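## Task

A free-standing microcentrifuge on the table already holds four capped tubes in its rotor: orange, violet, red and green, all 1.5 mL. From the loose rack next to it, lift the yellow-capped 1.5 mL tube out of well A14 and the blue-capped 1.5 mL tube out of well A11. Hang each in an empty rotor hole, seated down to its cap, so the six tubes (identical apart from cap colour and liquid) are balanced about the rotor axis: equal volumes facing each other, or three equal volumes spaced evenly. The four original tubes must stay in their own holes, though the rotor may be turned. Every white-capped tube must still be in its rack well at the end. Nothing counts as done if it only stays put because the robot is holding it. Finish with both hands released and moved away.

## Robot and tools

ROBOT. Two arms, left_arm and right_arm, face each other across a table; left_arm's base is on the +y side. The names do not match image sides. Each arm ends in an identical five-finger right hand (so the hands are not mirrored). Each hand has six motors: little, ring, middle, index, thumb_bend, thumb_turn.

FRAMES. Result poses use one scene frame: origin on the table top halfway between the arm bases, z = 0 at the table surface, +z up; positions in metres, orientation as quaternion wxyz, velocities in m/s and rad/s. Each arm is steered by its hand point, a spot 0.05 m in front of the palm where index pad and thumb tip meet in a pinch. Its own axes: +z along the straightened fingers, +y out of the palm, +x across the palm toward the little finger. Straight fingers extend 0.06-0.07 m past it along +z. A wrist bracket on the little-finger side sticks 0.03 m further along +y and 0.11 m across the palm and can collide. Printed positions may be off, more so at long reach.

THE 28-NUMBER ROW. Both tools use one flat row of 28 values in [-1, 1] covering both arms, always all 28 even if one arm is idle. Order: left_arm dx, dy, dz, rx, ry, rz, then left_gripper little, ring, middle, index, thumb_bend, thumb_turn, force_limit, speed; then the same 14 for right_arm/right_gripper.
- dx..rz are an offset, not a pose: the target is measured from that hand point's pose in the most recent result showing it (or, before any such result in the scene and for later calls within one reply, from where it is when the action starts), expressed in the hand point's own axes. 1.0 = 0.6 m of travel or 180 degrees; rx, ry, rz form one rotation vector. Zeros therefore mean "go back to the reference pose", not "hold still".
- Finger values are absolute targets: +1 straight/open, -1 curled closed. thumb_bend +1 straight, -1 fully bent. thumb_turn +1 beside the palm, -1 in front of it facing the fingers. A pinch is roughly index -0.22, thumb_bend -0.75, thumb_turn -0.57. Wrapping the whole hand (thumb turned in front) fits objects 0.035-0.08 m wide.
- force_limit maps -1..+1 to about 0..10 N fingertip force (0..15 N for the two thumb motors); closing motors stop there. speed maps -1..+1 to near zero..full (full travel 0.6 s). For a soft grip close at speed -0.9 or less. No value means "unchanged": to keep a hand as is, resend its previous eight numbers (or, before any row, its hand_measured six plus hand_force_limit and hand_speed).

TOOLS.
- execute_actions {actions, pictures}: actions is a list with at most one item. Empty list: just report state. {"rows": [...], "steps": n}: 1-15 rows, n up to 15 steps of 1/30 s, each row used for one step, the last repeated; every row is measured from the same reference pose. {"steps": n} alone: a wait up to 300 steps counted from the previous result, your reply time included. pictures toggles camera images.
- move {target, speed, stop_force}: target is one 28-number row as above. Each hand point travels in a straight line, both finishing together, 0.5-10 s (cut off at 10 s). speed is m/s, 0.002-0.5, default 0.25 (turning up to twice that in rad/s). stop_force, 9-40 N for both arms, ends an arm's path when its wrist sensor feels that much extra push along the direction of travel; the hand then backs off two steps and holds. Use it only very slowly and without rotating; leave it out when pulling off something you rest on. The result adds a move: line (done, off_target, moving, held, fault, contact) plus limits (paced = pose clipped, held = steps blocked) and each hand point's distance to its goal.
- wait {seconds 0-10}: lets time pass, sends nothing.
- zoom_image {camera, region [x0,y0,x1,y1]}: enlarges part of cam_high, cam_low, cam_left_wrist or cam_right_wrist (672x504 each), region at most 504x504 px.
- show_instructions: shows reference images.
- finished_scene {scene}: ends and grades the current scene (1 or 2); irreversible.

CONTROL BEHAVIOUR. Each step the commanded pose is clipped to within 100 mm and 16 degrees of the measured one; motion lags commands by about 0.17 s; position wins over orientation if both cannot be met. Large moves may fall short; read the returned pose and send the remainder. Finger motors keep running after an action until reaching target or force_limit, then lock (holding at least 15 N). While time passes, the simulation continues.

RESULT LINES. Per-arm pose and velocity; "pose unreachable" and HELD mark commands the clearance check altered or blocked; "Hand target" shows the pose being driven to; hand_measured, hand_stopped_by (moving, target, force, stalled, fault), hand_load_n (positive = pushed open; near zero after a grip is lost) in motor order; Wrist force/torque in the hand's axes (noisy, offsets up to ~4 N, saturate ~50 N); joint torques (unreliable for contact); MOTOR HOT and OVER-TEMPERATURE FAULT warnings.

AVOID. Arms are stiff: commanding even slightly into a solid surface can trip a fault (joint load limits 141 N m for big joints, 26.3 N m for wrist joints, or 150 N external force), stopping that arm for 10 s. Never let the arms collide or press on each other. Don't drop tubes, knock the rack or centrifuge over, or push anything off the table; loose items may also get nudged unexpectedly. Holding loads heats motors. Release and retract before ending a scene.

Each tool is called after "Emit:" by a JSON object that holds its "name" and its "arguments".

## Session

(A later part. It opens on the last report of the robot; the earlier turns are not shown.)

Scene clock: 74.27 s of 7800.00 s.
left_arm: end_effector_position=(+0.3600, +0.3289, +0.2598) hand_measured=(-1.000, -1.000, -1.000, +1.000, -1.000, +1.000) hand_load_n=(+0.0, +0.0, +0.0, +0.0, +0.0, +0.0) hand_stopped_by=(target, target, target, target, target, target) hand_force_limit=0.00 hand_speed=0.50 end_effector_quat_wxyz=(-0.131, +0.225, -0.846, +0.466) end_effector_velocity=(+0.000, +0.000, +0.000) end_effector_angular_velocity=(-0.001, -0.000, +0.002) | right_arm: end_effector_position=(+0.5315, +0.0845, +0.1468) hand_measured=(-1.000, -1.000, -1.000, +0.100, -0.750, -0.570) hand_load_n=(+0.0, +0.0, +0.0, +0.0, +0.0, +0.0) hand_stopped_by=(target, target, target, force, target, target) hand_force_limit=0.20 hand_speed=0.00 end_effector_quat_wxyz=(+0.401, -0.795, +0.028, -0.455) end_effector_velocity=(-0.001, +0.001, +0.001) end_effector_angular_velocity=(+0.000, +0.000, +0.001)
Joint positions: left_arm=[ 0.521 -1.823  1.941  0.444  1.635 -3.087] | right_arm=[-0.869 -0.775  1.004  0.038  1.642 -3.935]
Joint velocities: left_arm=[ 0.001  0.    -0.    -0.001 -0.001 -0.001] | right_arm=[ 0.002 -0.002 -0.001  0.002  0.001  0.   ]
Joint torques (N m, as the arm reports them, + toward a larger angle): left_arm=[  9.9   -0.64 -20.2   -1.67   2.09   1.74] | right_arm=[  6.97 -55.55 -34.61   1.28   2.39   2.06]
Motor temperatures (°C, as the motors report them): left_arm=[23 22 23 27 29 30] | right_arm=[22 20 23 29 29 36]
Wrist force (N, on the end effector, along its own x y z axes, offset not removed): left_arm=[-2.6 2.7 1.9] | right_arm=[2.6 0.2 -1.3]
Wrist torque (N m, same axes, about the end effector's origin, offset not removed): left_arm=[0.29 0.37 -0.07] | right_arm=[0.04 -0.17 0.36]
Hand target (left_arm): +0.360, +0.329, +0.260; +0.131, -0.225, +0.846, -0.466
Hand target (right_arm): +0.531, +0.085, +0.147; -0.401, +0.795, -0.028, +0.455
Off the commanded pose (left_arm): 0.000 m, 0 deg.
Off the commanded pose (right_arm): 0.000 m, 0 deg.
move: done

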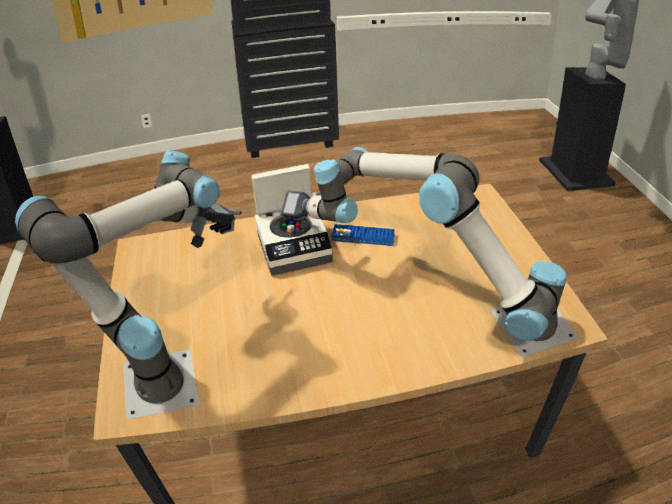

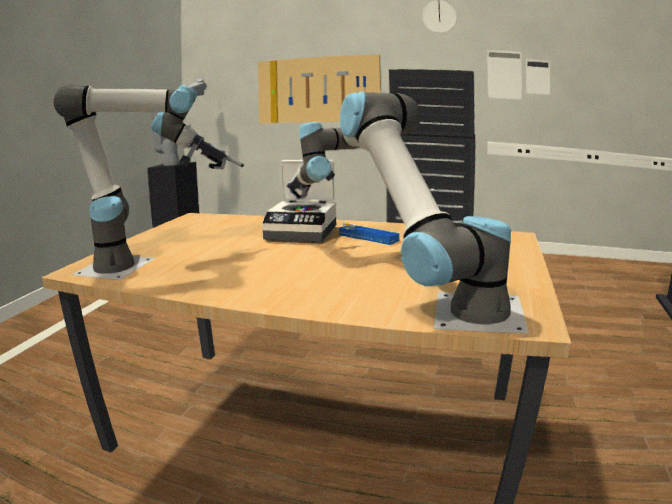

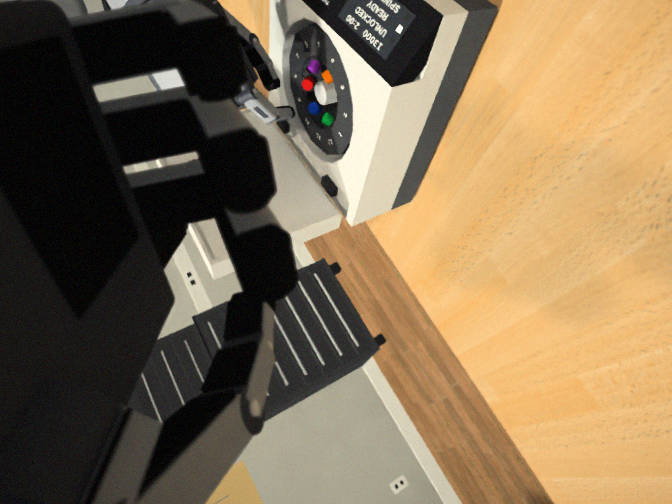

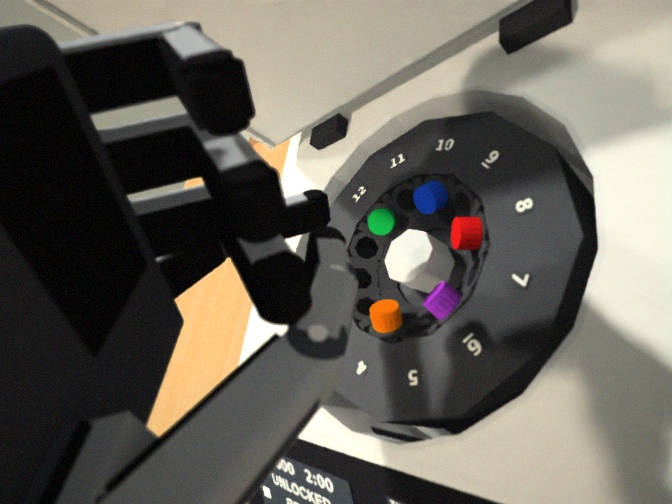

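Emit:
{"name": "move", "arguments": {"target": [0,0,0,0,0,0,-1,-1,-1,1,-1,1,0,0.5,0.0695,0.04,-0.25,0,0,0,-1,-1,-1,0.22,-0.75,-0.57,0.2,0]}}

Emit:
{"name": "move", "arguments": {"target": [0,0,0,0,0,0,-1,-1,-1,1,-1,1,0,0.5,-0.021,0.221,0.115,-0.183,0.273,0.359,1,1,1,0.22,-0.75,-0.57,0.2,-0.5], "speed": 0.3}}

Emit:
{"name": "zoom_image", "arguments": {"camera": "cam_low", "region": [260,140,400,260]}}

Scene clock: 77.47 s of 7800.00 s.
left_arm: end_effector_position=(+0.3600, +0.3289, +0.2598) hand_measured=(-1.000, -1.000, -1.000, +1.000, -1.000, +1.000) hand_load_n=(+0.0, +0.0, +0.0, +0.0, +0.0, +0.0) hand_stopped_by=(target, target, target, target, target, target) hand_force_limit=0.00 hand_speed=0.50 end_effector_quat_wxyz=(-0.131, +0.225, -0.846, +0.466) end_effector_velocity=(-0.000, -0.000, +0.001) end_effector_angular_velocity=(-0.001, -0.001, -0.001) | right_arm: end_effector_position=(+0.4520, -0.0404, +0.1997) hand_measured=(-1.000, -1.000, -1.000, +0.220, -0.750, -0.570) hand_load_n=(+0.0, +0.0, +0.0, +0.0, +0.0, +0.0) hand_stopped_by=(target, target, target, target, target, target) hand_force_limit=0.20 hand_speed=0.00 end_effector_quat_wxyz=(+0.401, -0.795, +0.028, -0.455) end_effector_velocity=(-0.001, -0.002, +0.001) end_effector_angular_velocity=(+0.001, -0.002, -0.000)
Joint positions: left_arm=[ 0.521 -1.823  1.941  0.444  1.635 -3.087] | right_arm=[-0.938 -1.174  1.515 -0.073  1.575 -3.954]
Joint velocities: left_arm=[-0.001 -0.001 -0.     0.     0.     0.   ] | right_arm=[-0.001 -0.006  0.007 -0.003 -0.001 -0.   ]
Joint torques (N m, as the arm reports them, + toward a larger angle): left_arm=[ 10.04  -1.83 -19.84  -1.49   2.13   1.85] | right_arm=[ -9.94 -39.57  -6.72  -3.59  -2.86  -2.48]
Motor temperatures (°C, as the motors report them): left_arm=[23 22 23 27 29 30] | right_arm=[22 20 23 29 29 36]
Wrist force (N, on the end effector, along its own x y z axes, offset not removed): left_arm=[2.4 3.4 1.2] | right_arm=[0.8 3.5 -0.8]
Wrist torque (N m, same axes, about the end effector's origin, offset not removed): left_arm=[0.43 -0.40 0.15] | right_arm=[0.46 -0.13 0.33]
Hand target (left_arm): +0.360, +0.329, +0.260; +0.131, -0.225, +0.846, -0.466
Hand target (right_arm): +0.452, -0.041, +0.200; -0.401, +0.795, -0.028, +0.455
Off the commanded pose (left_arm): 0.000 m, 0 deg.
Off the commanded pose (right_arm): 0.000 m, 0 deg.
move: done

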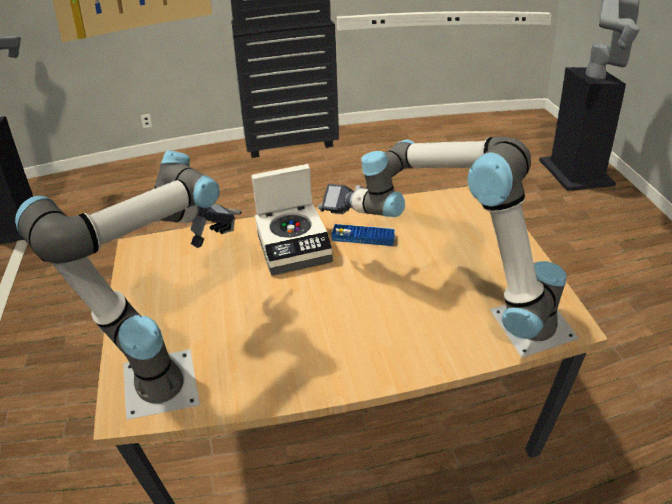

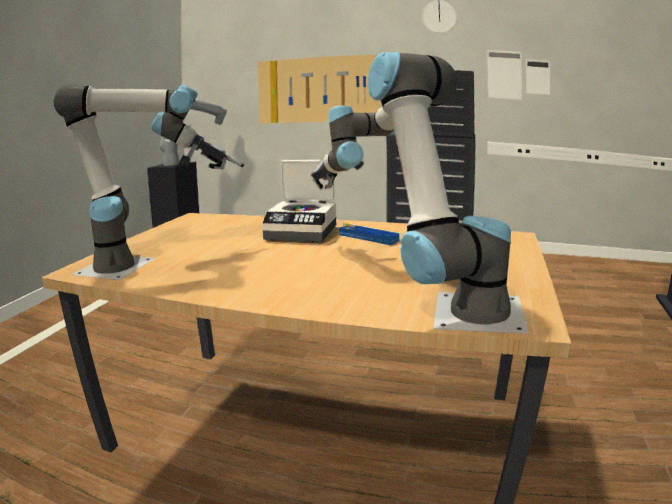

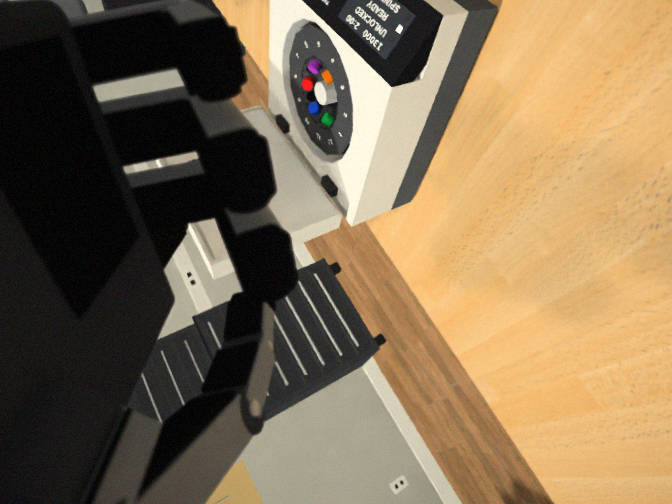

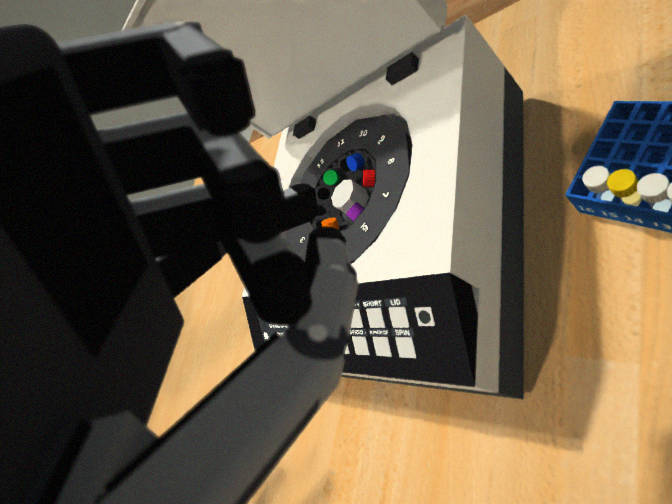

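Scene clock: 80.67 s of 7800.00 s.
left_arm: end_effector_position=(+0.3600, +0.3289, +0.2598) hand_measured=(-1.000, -1.000, -1.000, +1.000, -1.000, +1.000) hand_load_n=(+0.0, +0.0, +0.0, +0.0, +0.0, +0.0) hand_stopped_by=(target, target, target, target, target, target) hand_force_limit=0.00 hand_speed=0.50 end_effector_quat_wxyz=(-0.131, +0.225, -0.846, +0.466) end_effector_velocity=(-0.000, -0.000, -0.000) end_effector_angular_velocity=(-0.000, +0.001, +0.000) | right_arm: end_effector_position=(+0.5383, -0.0828, +0.0845) hand_measured=(+1.000, +1.000, +1.000, +0.220, -0.750, -0.570) hand_load_n=(+0.0, +0.0, +0.0, +0.0, +0.0, +0.0) hand_stopped_by=(target, target, target, target, target, target) hand_force_limit=0.20 hand_speed=-0.50 end_effector_quat_wxyz=(+0.304, -0.488, +0.700, -0.425) end_effector_velocity=(-0.000, +0.001, -0.000) end_effector_angular_velocity=(+0.001, +0.008, -0.008)
Joint positions: left_arm=[ 0.521 -1.823  1.941  0.444  1.635 -3.087] | right_arm=[-0.876 -0.62   0.854  0.604  2.485 -2.406]
Joint velocities: left_arm=[-0.     0.    -0.     0.     0.    -0.001] | right_arm=[ 0.001  0.012 -0.022  0.029  0.001  0.018]
Joint torques (N m, as the arm reports them, + toward a larger angle): left_arm=[  9.8   -1.05 -20.43  -1.37   2.06   1.64] | right_arm=[ -9.15 -44.34 -34.1    3.48   3.03   2.14]
Motor temperatures (°C, as the motors report them): left_arm=[23 22 23 27 29 30] | right_arm=[22 20 23 29 29 36]
Wrist force (N, on the end effector, along its own x y z axes, offset not removed): left_arm=[0.8 2.8 0.4] | right_arm=[3.0 1.6 -1.4]
Wrist torque (N m, same axes, about the end effector's origin, offset not removed): left_arm=[0.43 -0.15 0.08] | right_arm=[0.35 -0.25 0.45]
Hand target (left_arm): +0.360, +0.329, +0.260; +0.131, -0.225, +0.846, -0.466
Hand target (right_arm): +0.538, -0.083, +0.084; +0.304, -0.487, +0.700, -0.425
Off the commanded pose (left_arm): 0.000 m, 0 deg.
Off the commanded pose (right_arm): 0.000 m, 0 deg.
move: done

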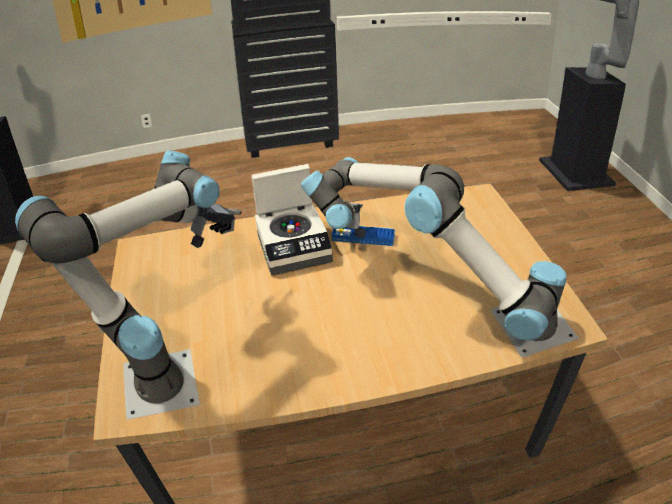

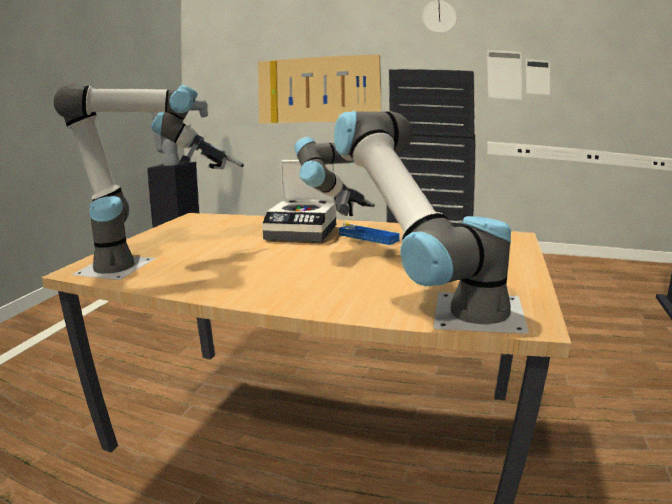

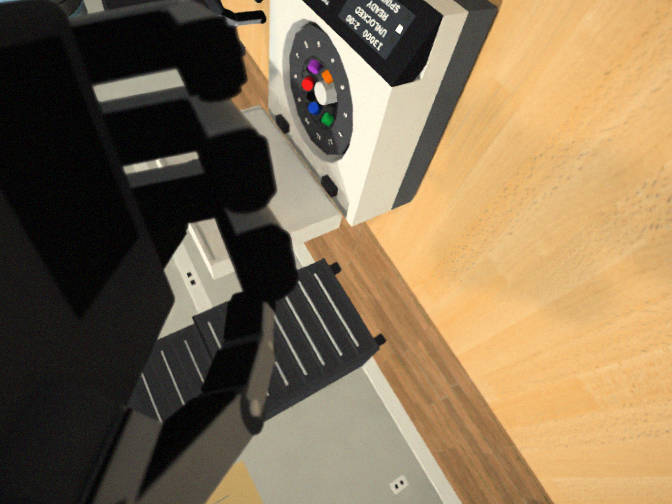

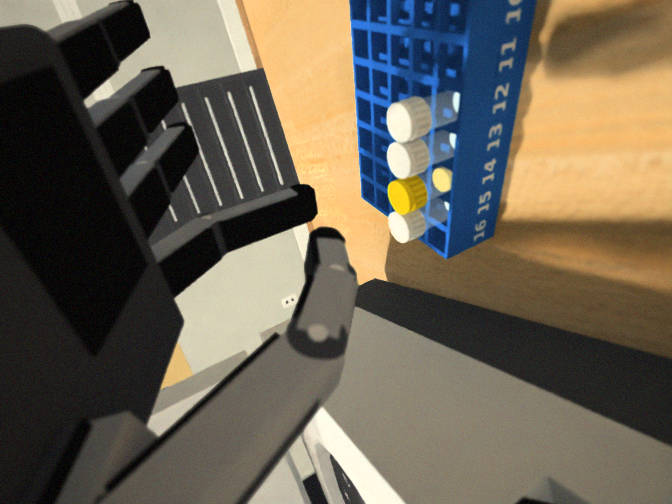

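Region (260, 140, 400, 260) of cam_low's 672x504 image, scaled by 3.600, with more detail than that image has; it fills the top 432 rows of this view, and the rest is white.

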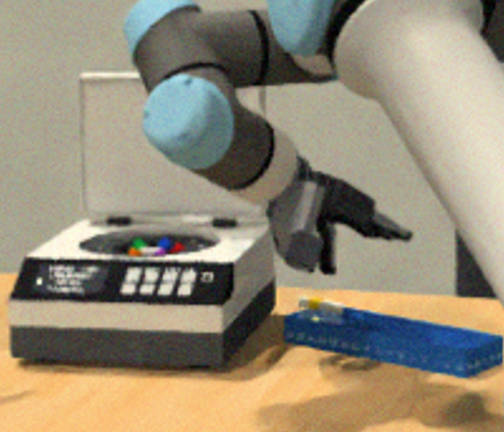

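Emit:
{"name": "move", "arguments": {"target": [0,0,0,0,0,0,-1,-1,-1,1,-1,1,0,0.5,0.007,0.0268,0.004,0,0,0,1,1,1,0.22,-0.75,-0.57,0.2,-0.5], "speed": 0.04}}

Emit:
{"name": "zoom_image", "arguments": {"camera": "cam_right_wrist", "region": [270,150,430,310]}}

Scene clock: 82.30 s of 7800.00 s.
left_arm: end_effector_position=(+0.3600, +0.3289, +0.2598) hand_measured=(-1.000, -1.000, -1.000, +1.000, -1.000, +1.000) hand_load_n=(+0.0, +0.0, +0.0, +0.0, +0.0, +0.0) hand_stopped_by=(target, target, target, target, target, target) hand_force_limit=0.00 hand_speed=0.50 end_effector_quat_wxyz=(-0.131, +0.225, -0.846, +0.466) end_effector_velocity=(-0.000, -0.000, -0.000) end_effector_angular_velocity=(+0.000, +0.000, -0.000) | right_arm: end_effector_position=(+0.5321, -0.0848, +0.0691) hand_measured=(+1.000, +1.000, +1.000, +0.220, -0.750, -0.570) hand_load_n=(+0.0, +0.0, +0.0, +0.0, +0.0, +0.0) hand_stopped_by=(target, target, target, target, target, target) hand_force_limit=0.20 hand_speed=-0.50 end_effector_quat_wxyz=(+0.304, -0.488, +0.700, -0.425) end_effector_velocity=(-0.001, -0.000, -0.002) end_effector_angular_velocity=(-0.000, +0.000, +0.001)
Joint positions: left_arm=[ 0.521 -1.823  1.941  0.444  1.635 -3.087] | right_arm=[-0.871 -0.622  0.901  0.564  2.488 -2.401]
Joint velocities: left_arm=[-0.001 -0.001  0.001  0.    -0.    -0.   ] | right_arm=[ 0.001 -0.001  0.006 -0.005 -0.     0.   ]
Joint torques (N m, as the arm reports them, + toward a larger angle): left_arm=[  9.63  -1.3  -20.26  -1.48   2.03   1.67] | right_arm=[  7.72 -56.18  -5.94  -1.26   2.93   1.44]
Motor temperatures (°C, as the motors report them): left_arm=[23 22 23 27 29 30] | right_arm=[22 20 23 29 29 36]
Wrist force (N, on the end effector, along its own x y z axes, offset not removed): left_arm=[0.9 4.4 1.2] | right_arm=[3.2 3.6 0.5]
Wrist torque (N m, same axes, about the end effector's origin, offset not removed): left_arm=[0.64 -0.14 0.22] | right_arm=[0.42 -0.40 0.46]
Hand target (left_arm): +0.360, +0.329, +0.260; +0.131, -0.225, +0.846, -0.466
Hand target (right_arm): +0.532, -0.085, +0.069; +0.304, -0.488, +0.700, -0.425
Off the commanded pose (left_arm): 0.000 m, 0 deg.
Off the commanded pose (right_arm): 0.000 m, 0 deg.
move: done

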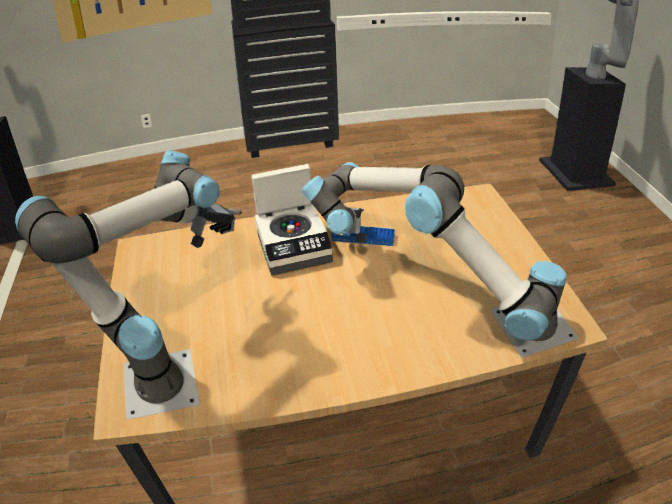

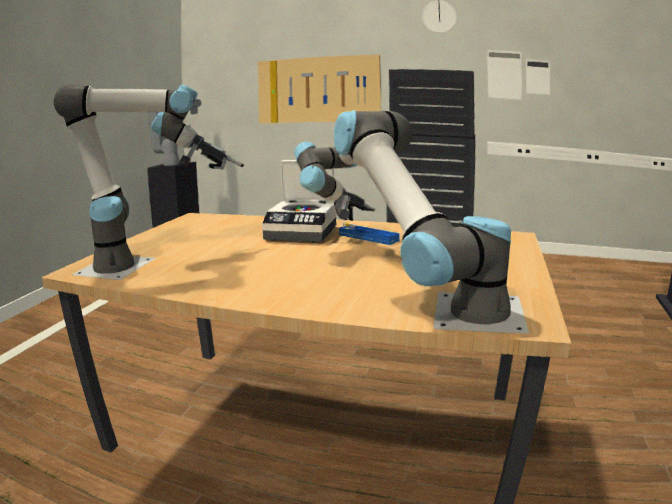

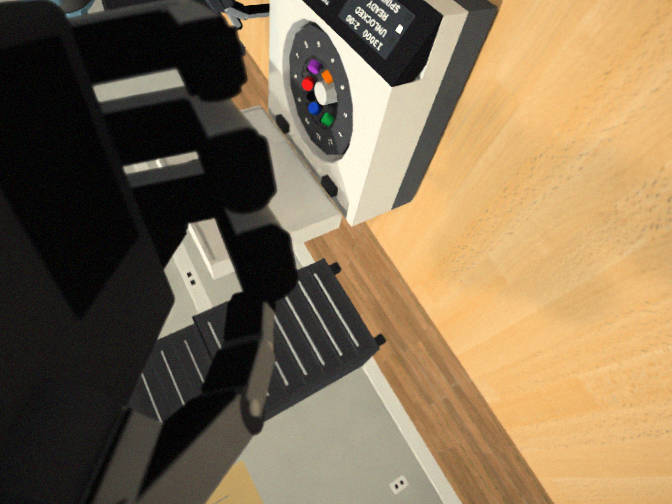

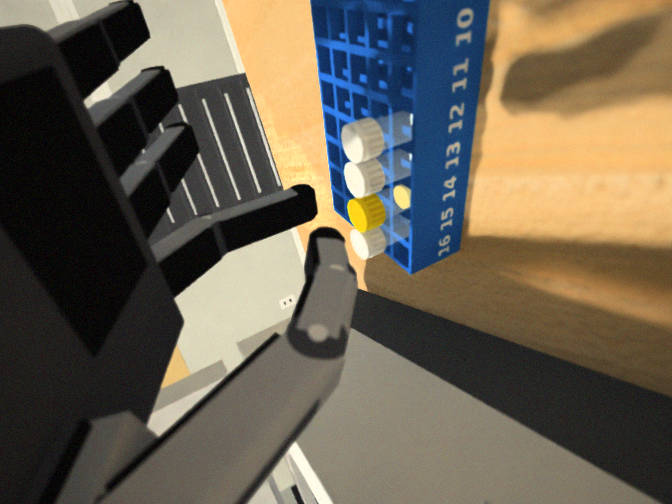

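Region (270, 150, 430, 310) of cam_right_wrist's 672x504 image, scaled by 3.150, with more detail than that image has.

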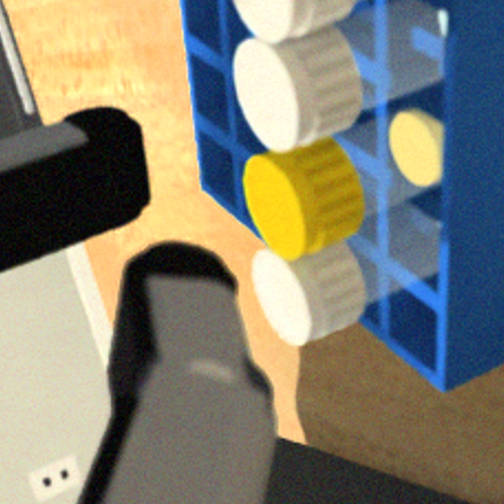

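Emit:
{"name": "move", "arguments": {"target": [0,0,0,0,0,0,-1,-1,-1,1,-1,1,0,0.5,-0.0048,0.0138,0.0097,0,0,0,1,1,1,0.22,-0.75,-0.57,0.2,-0.5], "speed": 0.03}}

Emit:
{"name": "zoom_image", "arguments": {"camera": "cam_right_wrist", "region": [270,150,430,310]}}

Scene clock: 83.67 s of 7800.00 s.
left_arm: end_effector_position=(+0.3600, +0.3289, +0.2598) hand_measured=(-1.000, -1.000, -1.000, +1.000, -1.000, +1.000) hand_load_n=(+0.0, +0.0, +0.0, +0.0, +0.0, +0.0) hand_stopped_by=(target, target, target, target, target, target) hand_force_limit=0.00 hand_speed=0.50 end_effector_quat_wxyz=(-0.131, +0.225, -0.846, +0.466) end_effector_velocity=(-0.000, -0.000, +0.001) end_effector_angular_velocity=(-0.001, -0.001, -0.000) | right_arm: end_effector_position=(+0.5344, -0.0825, +0.0593) hand_measured=(+1.000, +1.000, +1.000, +0.220, -0.750, -0.570) hand_load_n=(+0.0, +0.0, +0.0, +0.0, +0.0, +0.0) hand_stopped_by=(target, target, target, target, target, target) hand_force_limit=0.20 hand_speed=-0.50 end_effector_quat_wxyz=(+0.304, -0.488, +0.700, -0.425) end_effector_velocity=(+0.001, -0.000, -0.002) end_effector_angular_velocity=(-0.000, -0.000, -0.002)
Joint positions: left_arm=[ 0.521 -1.823  1.941  0.444  1.635 -3.087] | right_arm=[-0.871 -0.604  0.893  0.555  2.488 -2.401]
Joint velocities: left_arm=[-0.    -0.001 -0.    -0.     0.     0.   ] | right_arm=[-0.001  0.004 -0.002 -0.002  0.     0.   ]
Joint torques (N m, as the arm reports them, + toward a larger angle): left_arm=[  9.85  -0.28 -20.99  -1.53   2.04   1.61] | right_arm=[  7.41 -45.11 -31.82  -1.36   3.08   0.65]
Motor temperatures (°C, as the motors report them): left_arm=[23 22 23 27 29 30] | right_arm=[22 20 23 29 29 36]
Wrist force (N, on the end effector, along its own x y z axes, offset not removed): left_arm=[0.5 4.2 1.6] | right_arm=[1.5 2.9 -0.8]
Wrist torque (N m, same axes, about the end effector's origin, offset not removed): left_arm=[0.60 -0.10 0.23] | right_arm=[0.51 -0.24 0.46]
Hand target (left_arm): +0.360, +0.329, +0.260; +0.131, -0.225, +0.846, -0.466
Hand target (right_arm): +0.534, -0.082, +0.059; +0.304, -0.488, +0.700, -0.425
Off the commanded pose (left_arm): 0.000 m, 0 deg.
Off the commanded pose (right_arm): 0.000 m, 0 deg.
move: done

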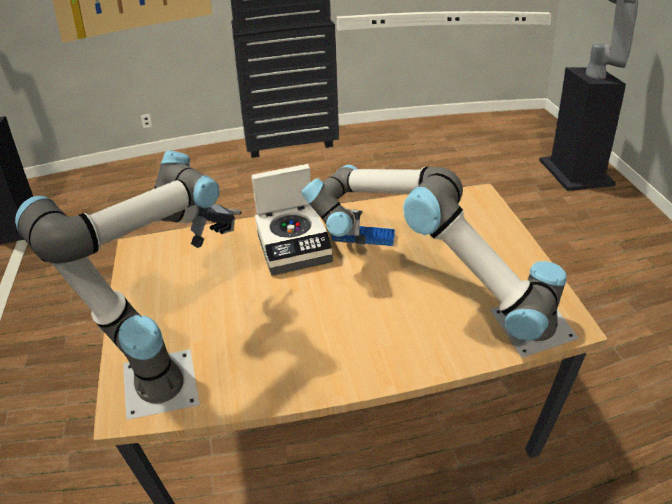

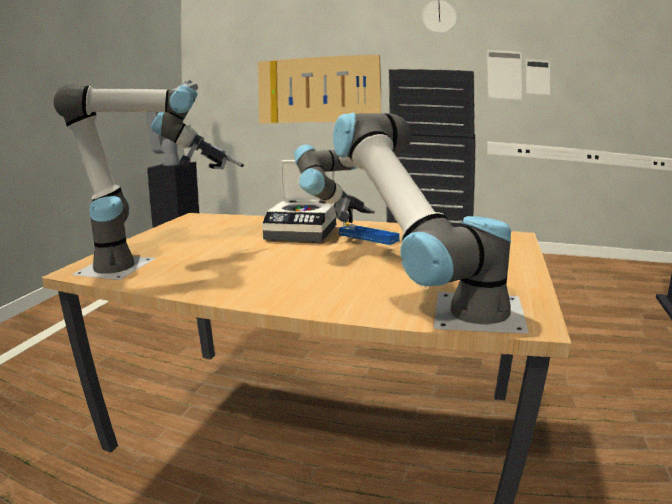

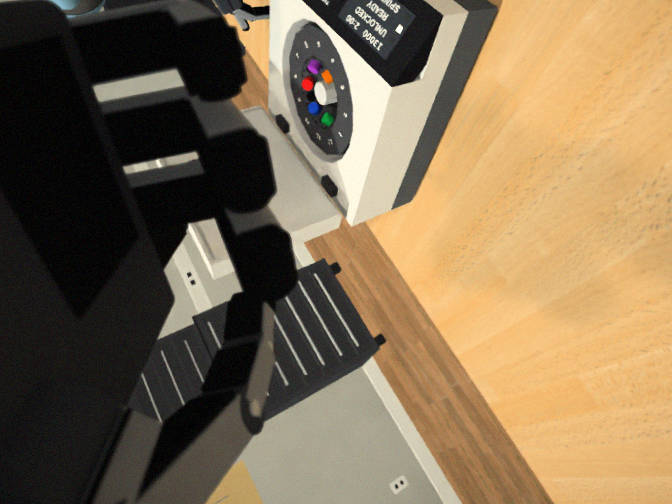

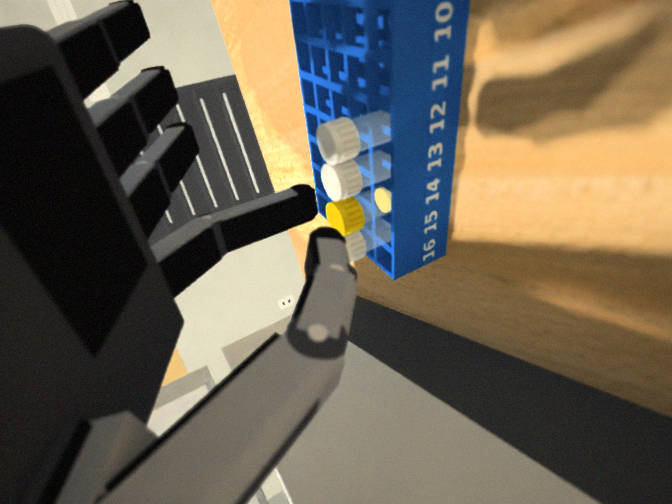

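Region (270, 150, 430, 310) of cam_right_wrist's 672x504 image, scaled by 3.150, with more detail than that image has.

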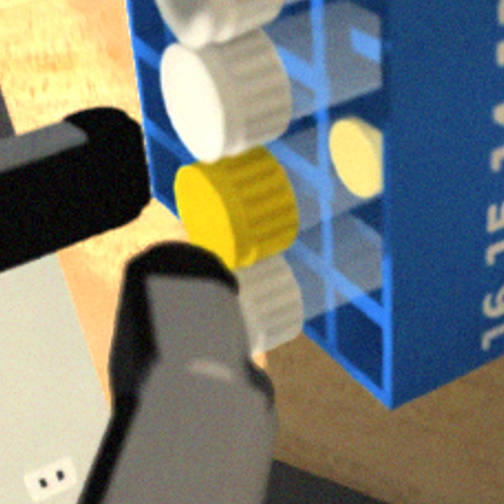

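Emit:
{"name": "move", "arguments": {"target": [0,0,0,0,0,0,-1,-1,-1,1,-1,1,0,0.5,0.0012,0.0134,0.0067,0,0,0,1,1,1,0.22,-0.75,-0.57,0.2,-0.5], "speed": 0.015, "stop_force": 10}}

Emit:
{"name": "move", "arguments": {"target": [0,0,0,0,0,0,-1,-1,-1,1,-1,1,0,0.5,0,-0.0013,0.0027,0,0,0,1,1,1,-0.15,-0.75,-0.57,0.2,-0.9], "speed": 0.01}}

Emit:
{"name": "move", "arguments": {"target": [0,0,0,0,0,0,-1,-1,-1,1,-1,1,0,0.5,-0.0004,-0.03,-0.015,0,0,0,1,1,1,-0.15,-0.75,-0.57,0.2,-0.9], "speed": 0.04}}

Scene clock: 85.83 s of 7800.00 s.
left_arm: end_effector_position=(+0.3600, +0.3289, +0.2598) hand_measured=(-1.000, -1.000, -1.000, +1.000, -1.000, +1.000) hand_load_n=(+0.0, +0.0, +0.0, +0.0, +0.0, +0.0) hand_stopped_by=(target, target, target, target, target, target) hand_force_limit=0.00 hand_speed=0.50 end_effector_quat_wxyz=(-0.131, +0.225, -0.846, +0.466) end_effector_velocity=(+0.000, +0.000, +0.000) end_effector_angular_velocity=(-0.001, +0.000, +0.001) | right_arm: end_effector_position=(+0.5342, -0.0830, +0.0505) hand_measured=(+1.000, +1.000, +1.000, +0.220, -0.750, -0.570) hand_load_n=(+0.0, +0.0, +0.0, +0.0, +0.0, +0.0) hand_stopped_by=(target, target, target, target, target, target) hand_force_limit=0.20 hand_speed=-0.50 end_effector_quat_wxyz=(+0.304, -0.488, +0.700, -0.425) end_effector_velocity=(-0.000, -0.000, -0.003) end_effector_angular_velocity=(-0.000, +0.000, +0.000)
Joint positions: left_arm=[ 0.521 -1.823  1.941  0.444  1.635 -3.087] | right_arm=[-0.872 -0.598  0.905  0.537  2.488 -2.401]
Joint velocities: left_arm=[ 0.001 -0.     0.    -0.     0.    -0.   ] | right_arm=[-0.001  0.001  0.005 -0.006 -0.    -0.001]
Joint torques (N m, as the arm reports them, + toward a larger angle): left_arm=[  9.57  -1.29 -20.45  -1.43   1.95   1.78] | right_arm=[-10.12 -43.78  -6.33  -1.23  -2.05  -2.41]
Motor temperatures (°C, as the motors report them): left_arm=[23 22 23 27 29 30] | right_arm=[22 20 23 29 29 36]
Wrist force (N, on the end effector, along its own x y z axes, offset not removed): left_arm=[-0.1 2.9 2.1] | right_arm=[1.4 0.3 0.8]
Wrist torque (N m, same axes, about the end effector's origin, offset not removed): left_arm=[0.44 0.00 0.09] | right_arm=[-0.07 -0.19 0.18]
Hand target (left_arm): +0.360, +0.329, +0.260; +0.131, -0.225, +0.846, -0.466
Hand target (right_arm): +0.534, -0.083, +0.050; +0.304, -0.488, +0.700, -0.425
Off the commanded pose (left_arm): 0.000 m, 0 deg.
Off the commanded pose (right_arm): 0.000 m, 0 deg.
move: done

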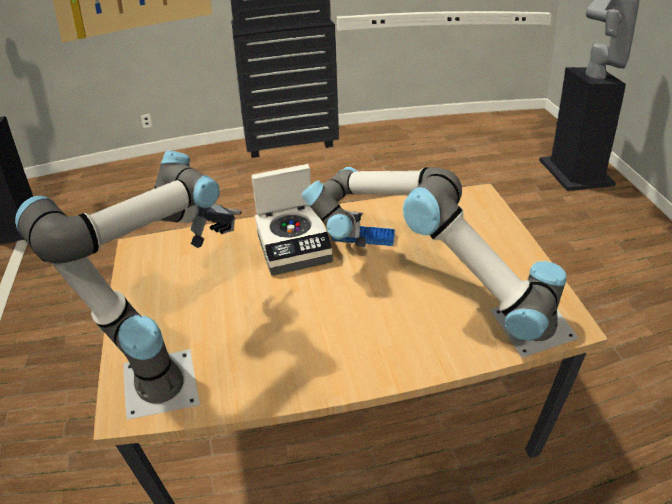

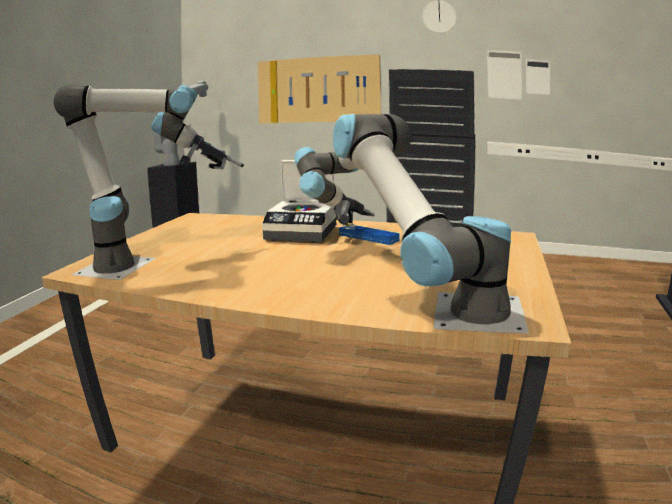

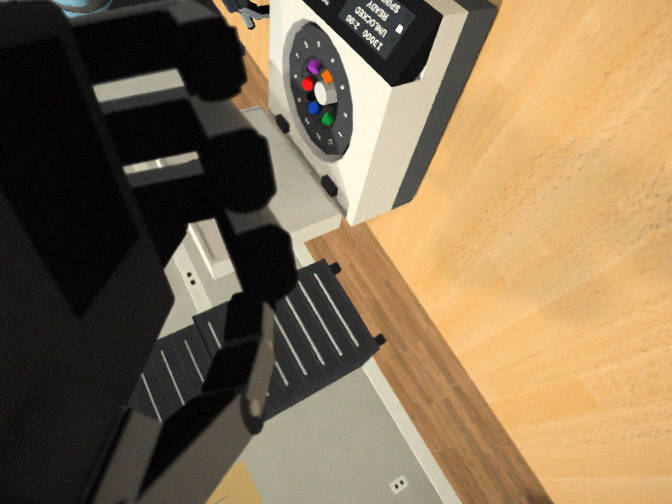

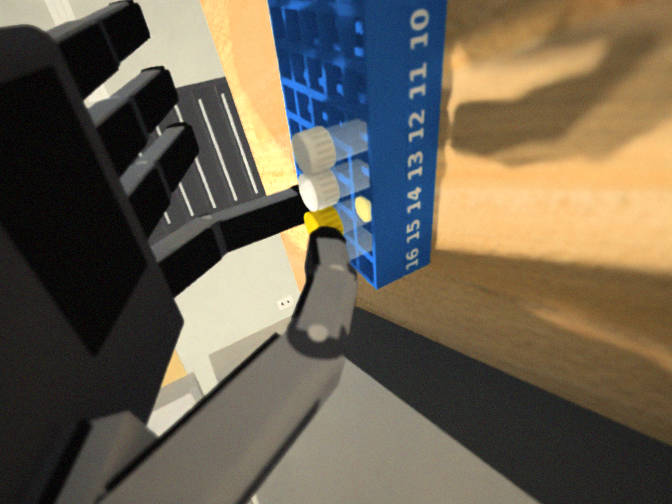

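Scene clock: 87.60 s of 7800.00 s.
left_arm: end_effector_position=(+0.3600, +0.3289, +0.2598) hand_measured=(-1.000, -1.000, -1.000, +1.000, -1.000, +1.000) hand_load_n=(+0.0, +0.0, +0.0, +0.0, +0.0, +0.0) hand_stopped_by=(target, target, target, target, target, target) hand_force_limit=0.00 hand_speed=0.50 end_effector_quat_wxyz=(-0.131, +0.225, -0.846, +0.466) end_effector_velocity=(+0.000, +0.000, +0.000) end_effector_angular_velocity=(+0.000, -0.000, +0.000) | right_arm: end_effector_position=(+0.5358, -0.0836, +0.0505) hand_measured=(+1.000, +1.000, +1.000, -0.034, -0.750, -0.570) hand_load_n=(+0.0, +0.0, +0.0, +6.0, +1.0, +0.0) hand_stopped_by=(target, target, target, force, target, target) hand_force_limit=0.20 hand_speed=-0.90 end_effector_quat_wxyz=(+0.304, -0.488, +0.700, -0.425) end_effector_velocity=(-0.000, +0.000, -0.000) end_effector_angular_velocity=(+0.000, +0.001, +0.001)
Joint positions: left_arm=[ 0.521 -1.823  1.941  0.444  1.635 -3.087] | right_arm=[-0.874 -0.598  0.903  0.535  2.486 -2.404]
Joint velocities: left_arm=[ 0. -0.  0.  0. -0.  0.] | right_arm=[ 0.    -0.     0.001 -0.    -0.001 -0.   ]
Joint torques (N m, as the arm reports them, + toward a larger angle): left_arm=[ 10.3   -1.32 -20.77  -1.5    2.14   1.74] | right_arm=[ -8.65 -45.54 -32.79  -1.13  -2.    -2.56]
Motor temperatures (°C, as the motors report them): left_arm=[23 22 23 27 29 30] | right_arm=[22 20 23 29 29 36]
Wrist force (N, on the end effector, along its own x y z axes, offset not removed): left_arm=[2.2 1.7 1.0] | right_arm=[2.3 3.7 -0.6]
Wrist torque (N m, same axes, about the end effector's origin, offset not removed): left_arm=[0.22 -0.18 0.20] | right_arm=[0.51 -0.37 0.28]
Hand target (left_arm): +0.360, +0.329, +0.260; +0.131, -0.225, +0.846, -0.466
Hand target (right_arm): +0.536, -0.084, +0.050; +0.304, -0.488, +0.700, -0.425
Off the commanded pose (left_arm): 0.000 m, 0 deg.
Off the commanded pose (right_arm): 0.000 m, 0 deg.
move: done

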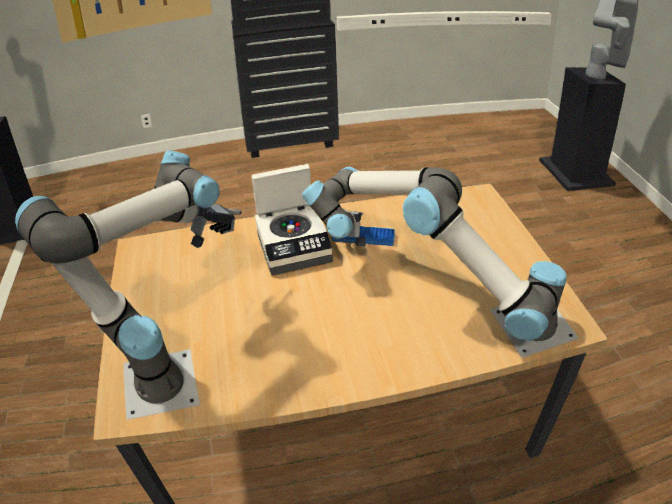

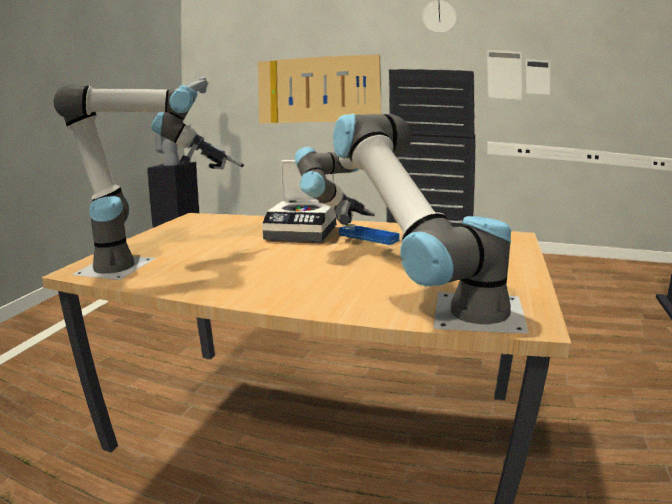

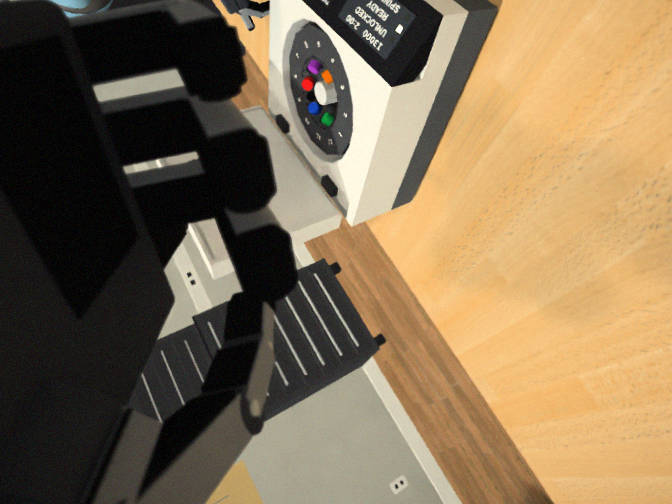

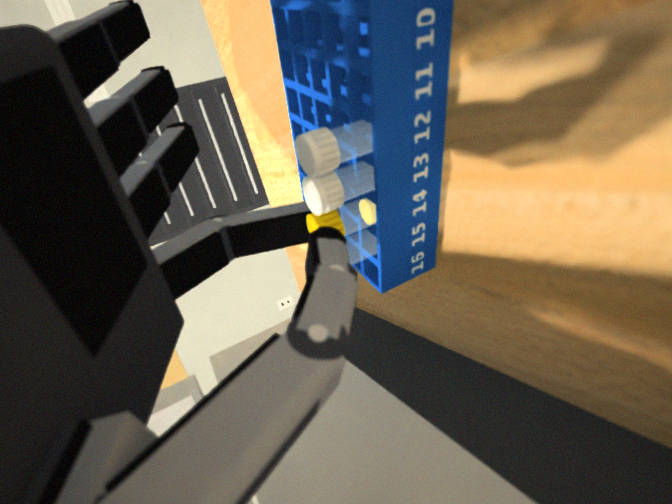

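Scene clock: 88.47 s of 7800.00 s.
left_arm: end_effector_position=(+0.3600, +0.3289, +0.2598) hand_measured=(-1.000, -1.000, -1.000, +1.000, -1.000, +1.000) hand_load_n=(+0.0, +0.0, +0.0, +0.0, +0.0, +0.0) hand_stopped_by=(target, target, target, target, target, target) hand_force_limit=0.00 hand_speed=0.50 end_effector_quat_wxyz=(-0.131, +0.225, -0.846, +0.466) end_effector_velocity=(+0.000, +0.000, +0.000) end_effector_angular_velocity=(+0.000, -0.000, +0.000) | right_arm: end_effector_position=(+0.5360, -0.0837, +0.0704) hand_measured=(+1.000, +1.000, +1.000, -0.034, -0.750, -0.570) hand_load_n=(+0.0, +0.0, +0.0, +6.0, +1.0, +0.0) hand_stopped_by=(target, target, target, force, target, target) hand_force_limit=0.20 hand_speed=-0.90 end_effector_quat_wxyz=(+0.304, -0.488, +0.699, -0.425) end_effector_velocity=(+0.000, +0.000, +0.002) end_effector_angular_velocity=(+0.000, -0.000, -0.000)
Joint positions: left_arm=[ 0.521 -1.823  1.941  0.444  1.635 -3.087] | right_arm=[-0.874 -0.615  0.882  0.572  2.486 -2.404]
Joint velocities: left_arm=[ 0.    -0.001  0.     0.    -0.     0.   ] | right_arm=[-0.    -0.001 -0.003  0.004  0.    -0.   ]
Joint torques (N m, as the arm reports them, + toward a larger angle): left_arm=[ 10.48  -0.32 -20.59  -1.58   2.     1.63] | right_arm=[ -9.77 -57.7  -33.59   3.59  -1.6   -0.97]
Motor temperatures (°C, as the motors report them): left_arm=[23 22 23 27 29 30] | right_arm=[22 20 23 29 29 36]
Wrist force (N, on the end effector, along its own x y z axes, offset not removed): left_arm=[1.2 2.4 2.4] | right_arm=[1.7 1.0 -3.7]
Wrist torque (N m, same axes, about the end effector's origin, offset not removed): left_arm=[0.14 -0.28 0.27] | right_arm=[0.32 -0.18 0.38]
Hand target (left_arm): +0.360, +0.329, +0.260; +0.131, -0.225, +0.846, -0.466
Hand target (right_arm): +0.536, -0.084, +0.071; +0.304, -0.488, +0.700, -0.425
Off the commanded pose (left_arm): 0.000 m, 0 deg.
Off the commanded pose (right_arm): 0.000 m, 0 deg.
move: done

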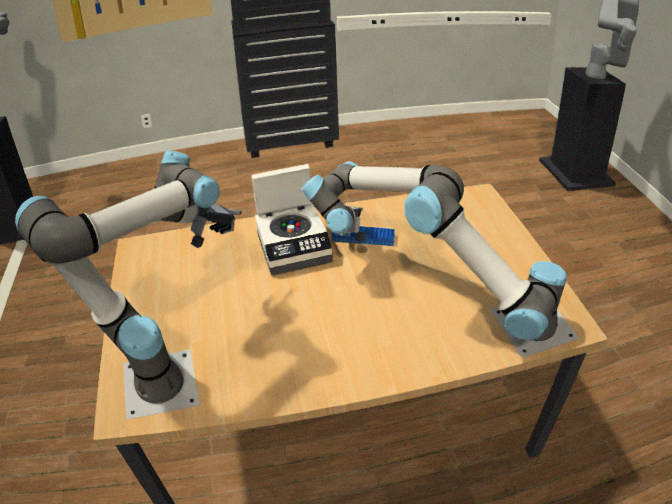

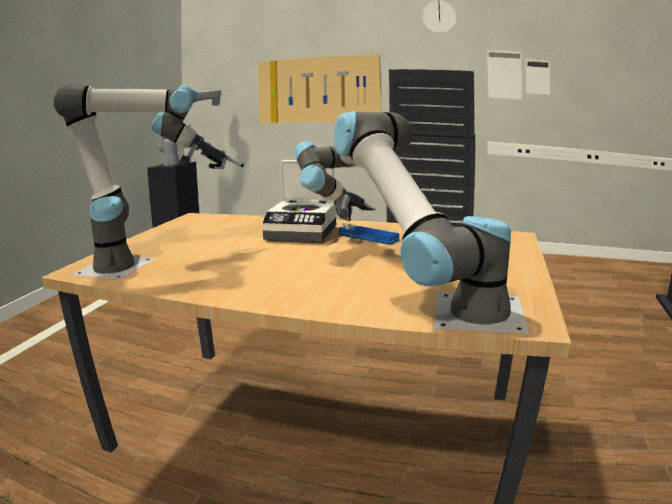

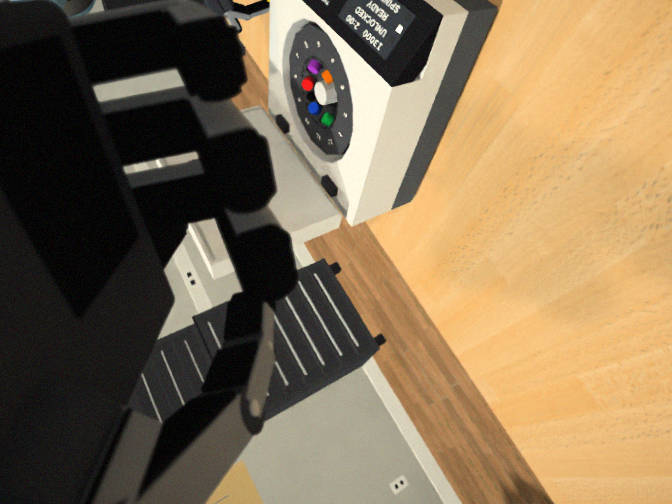

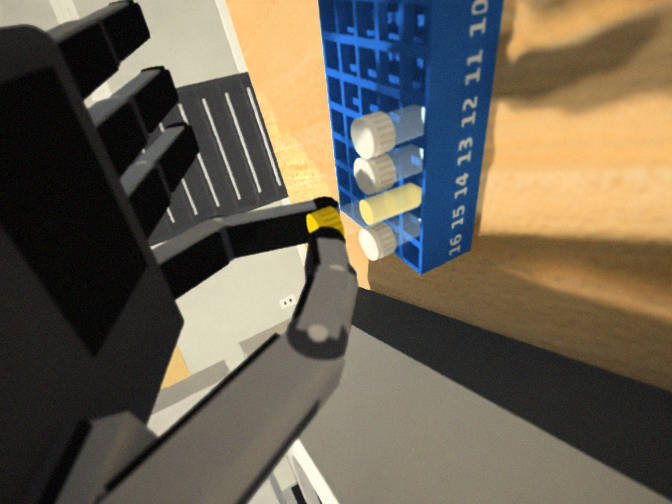

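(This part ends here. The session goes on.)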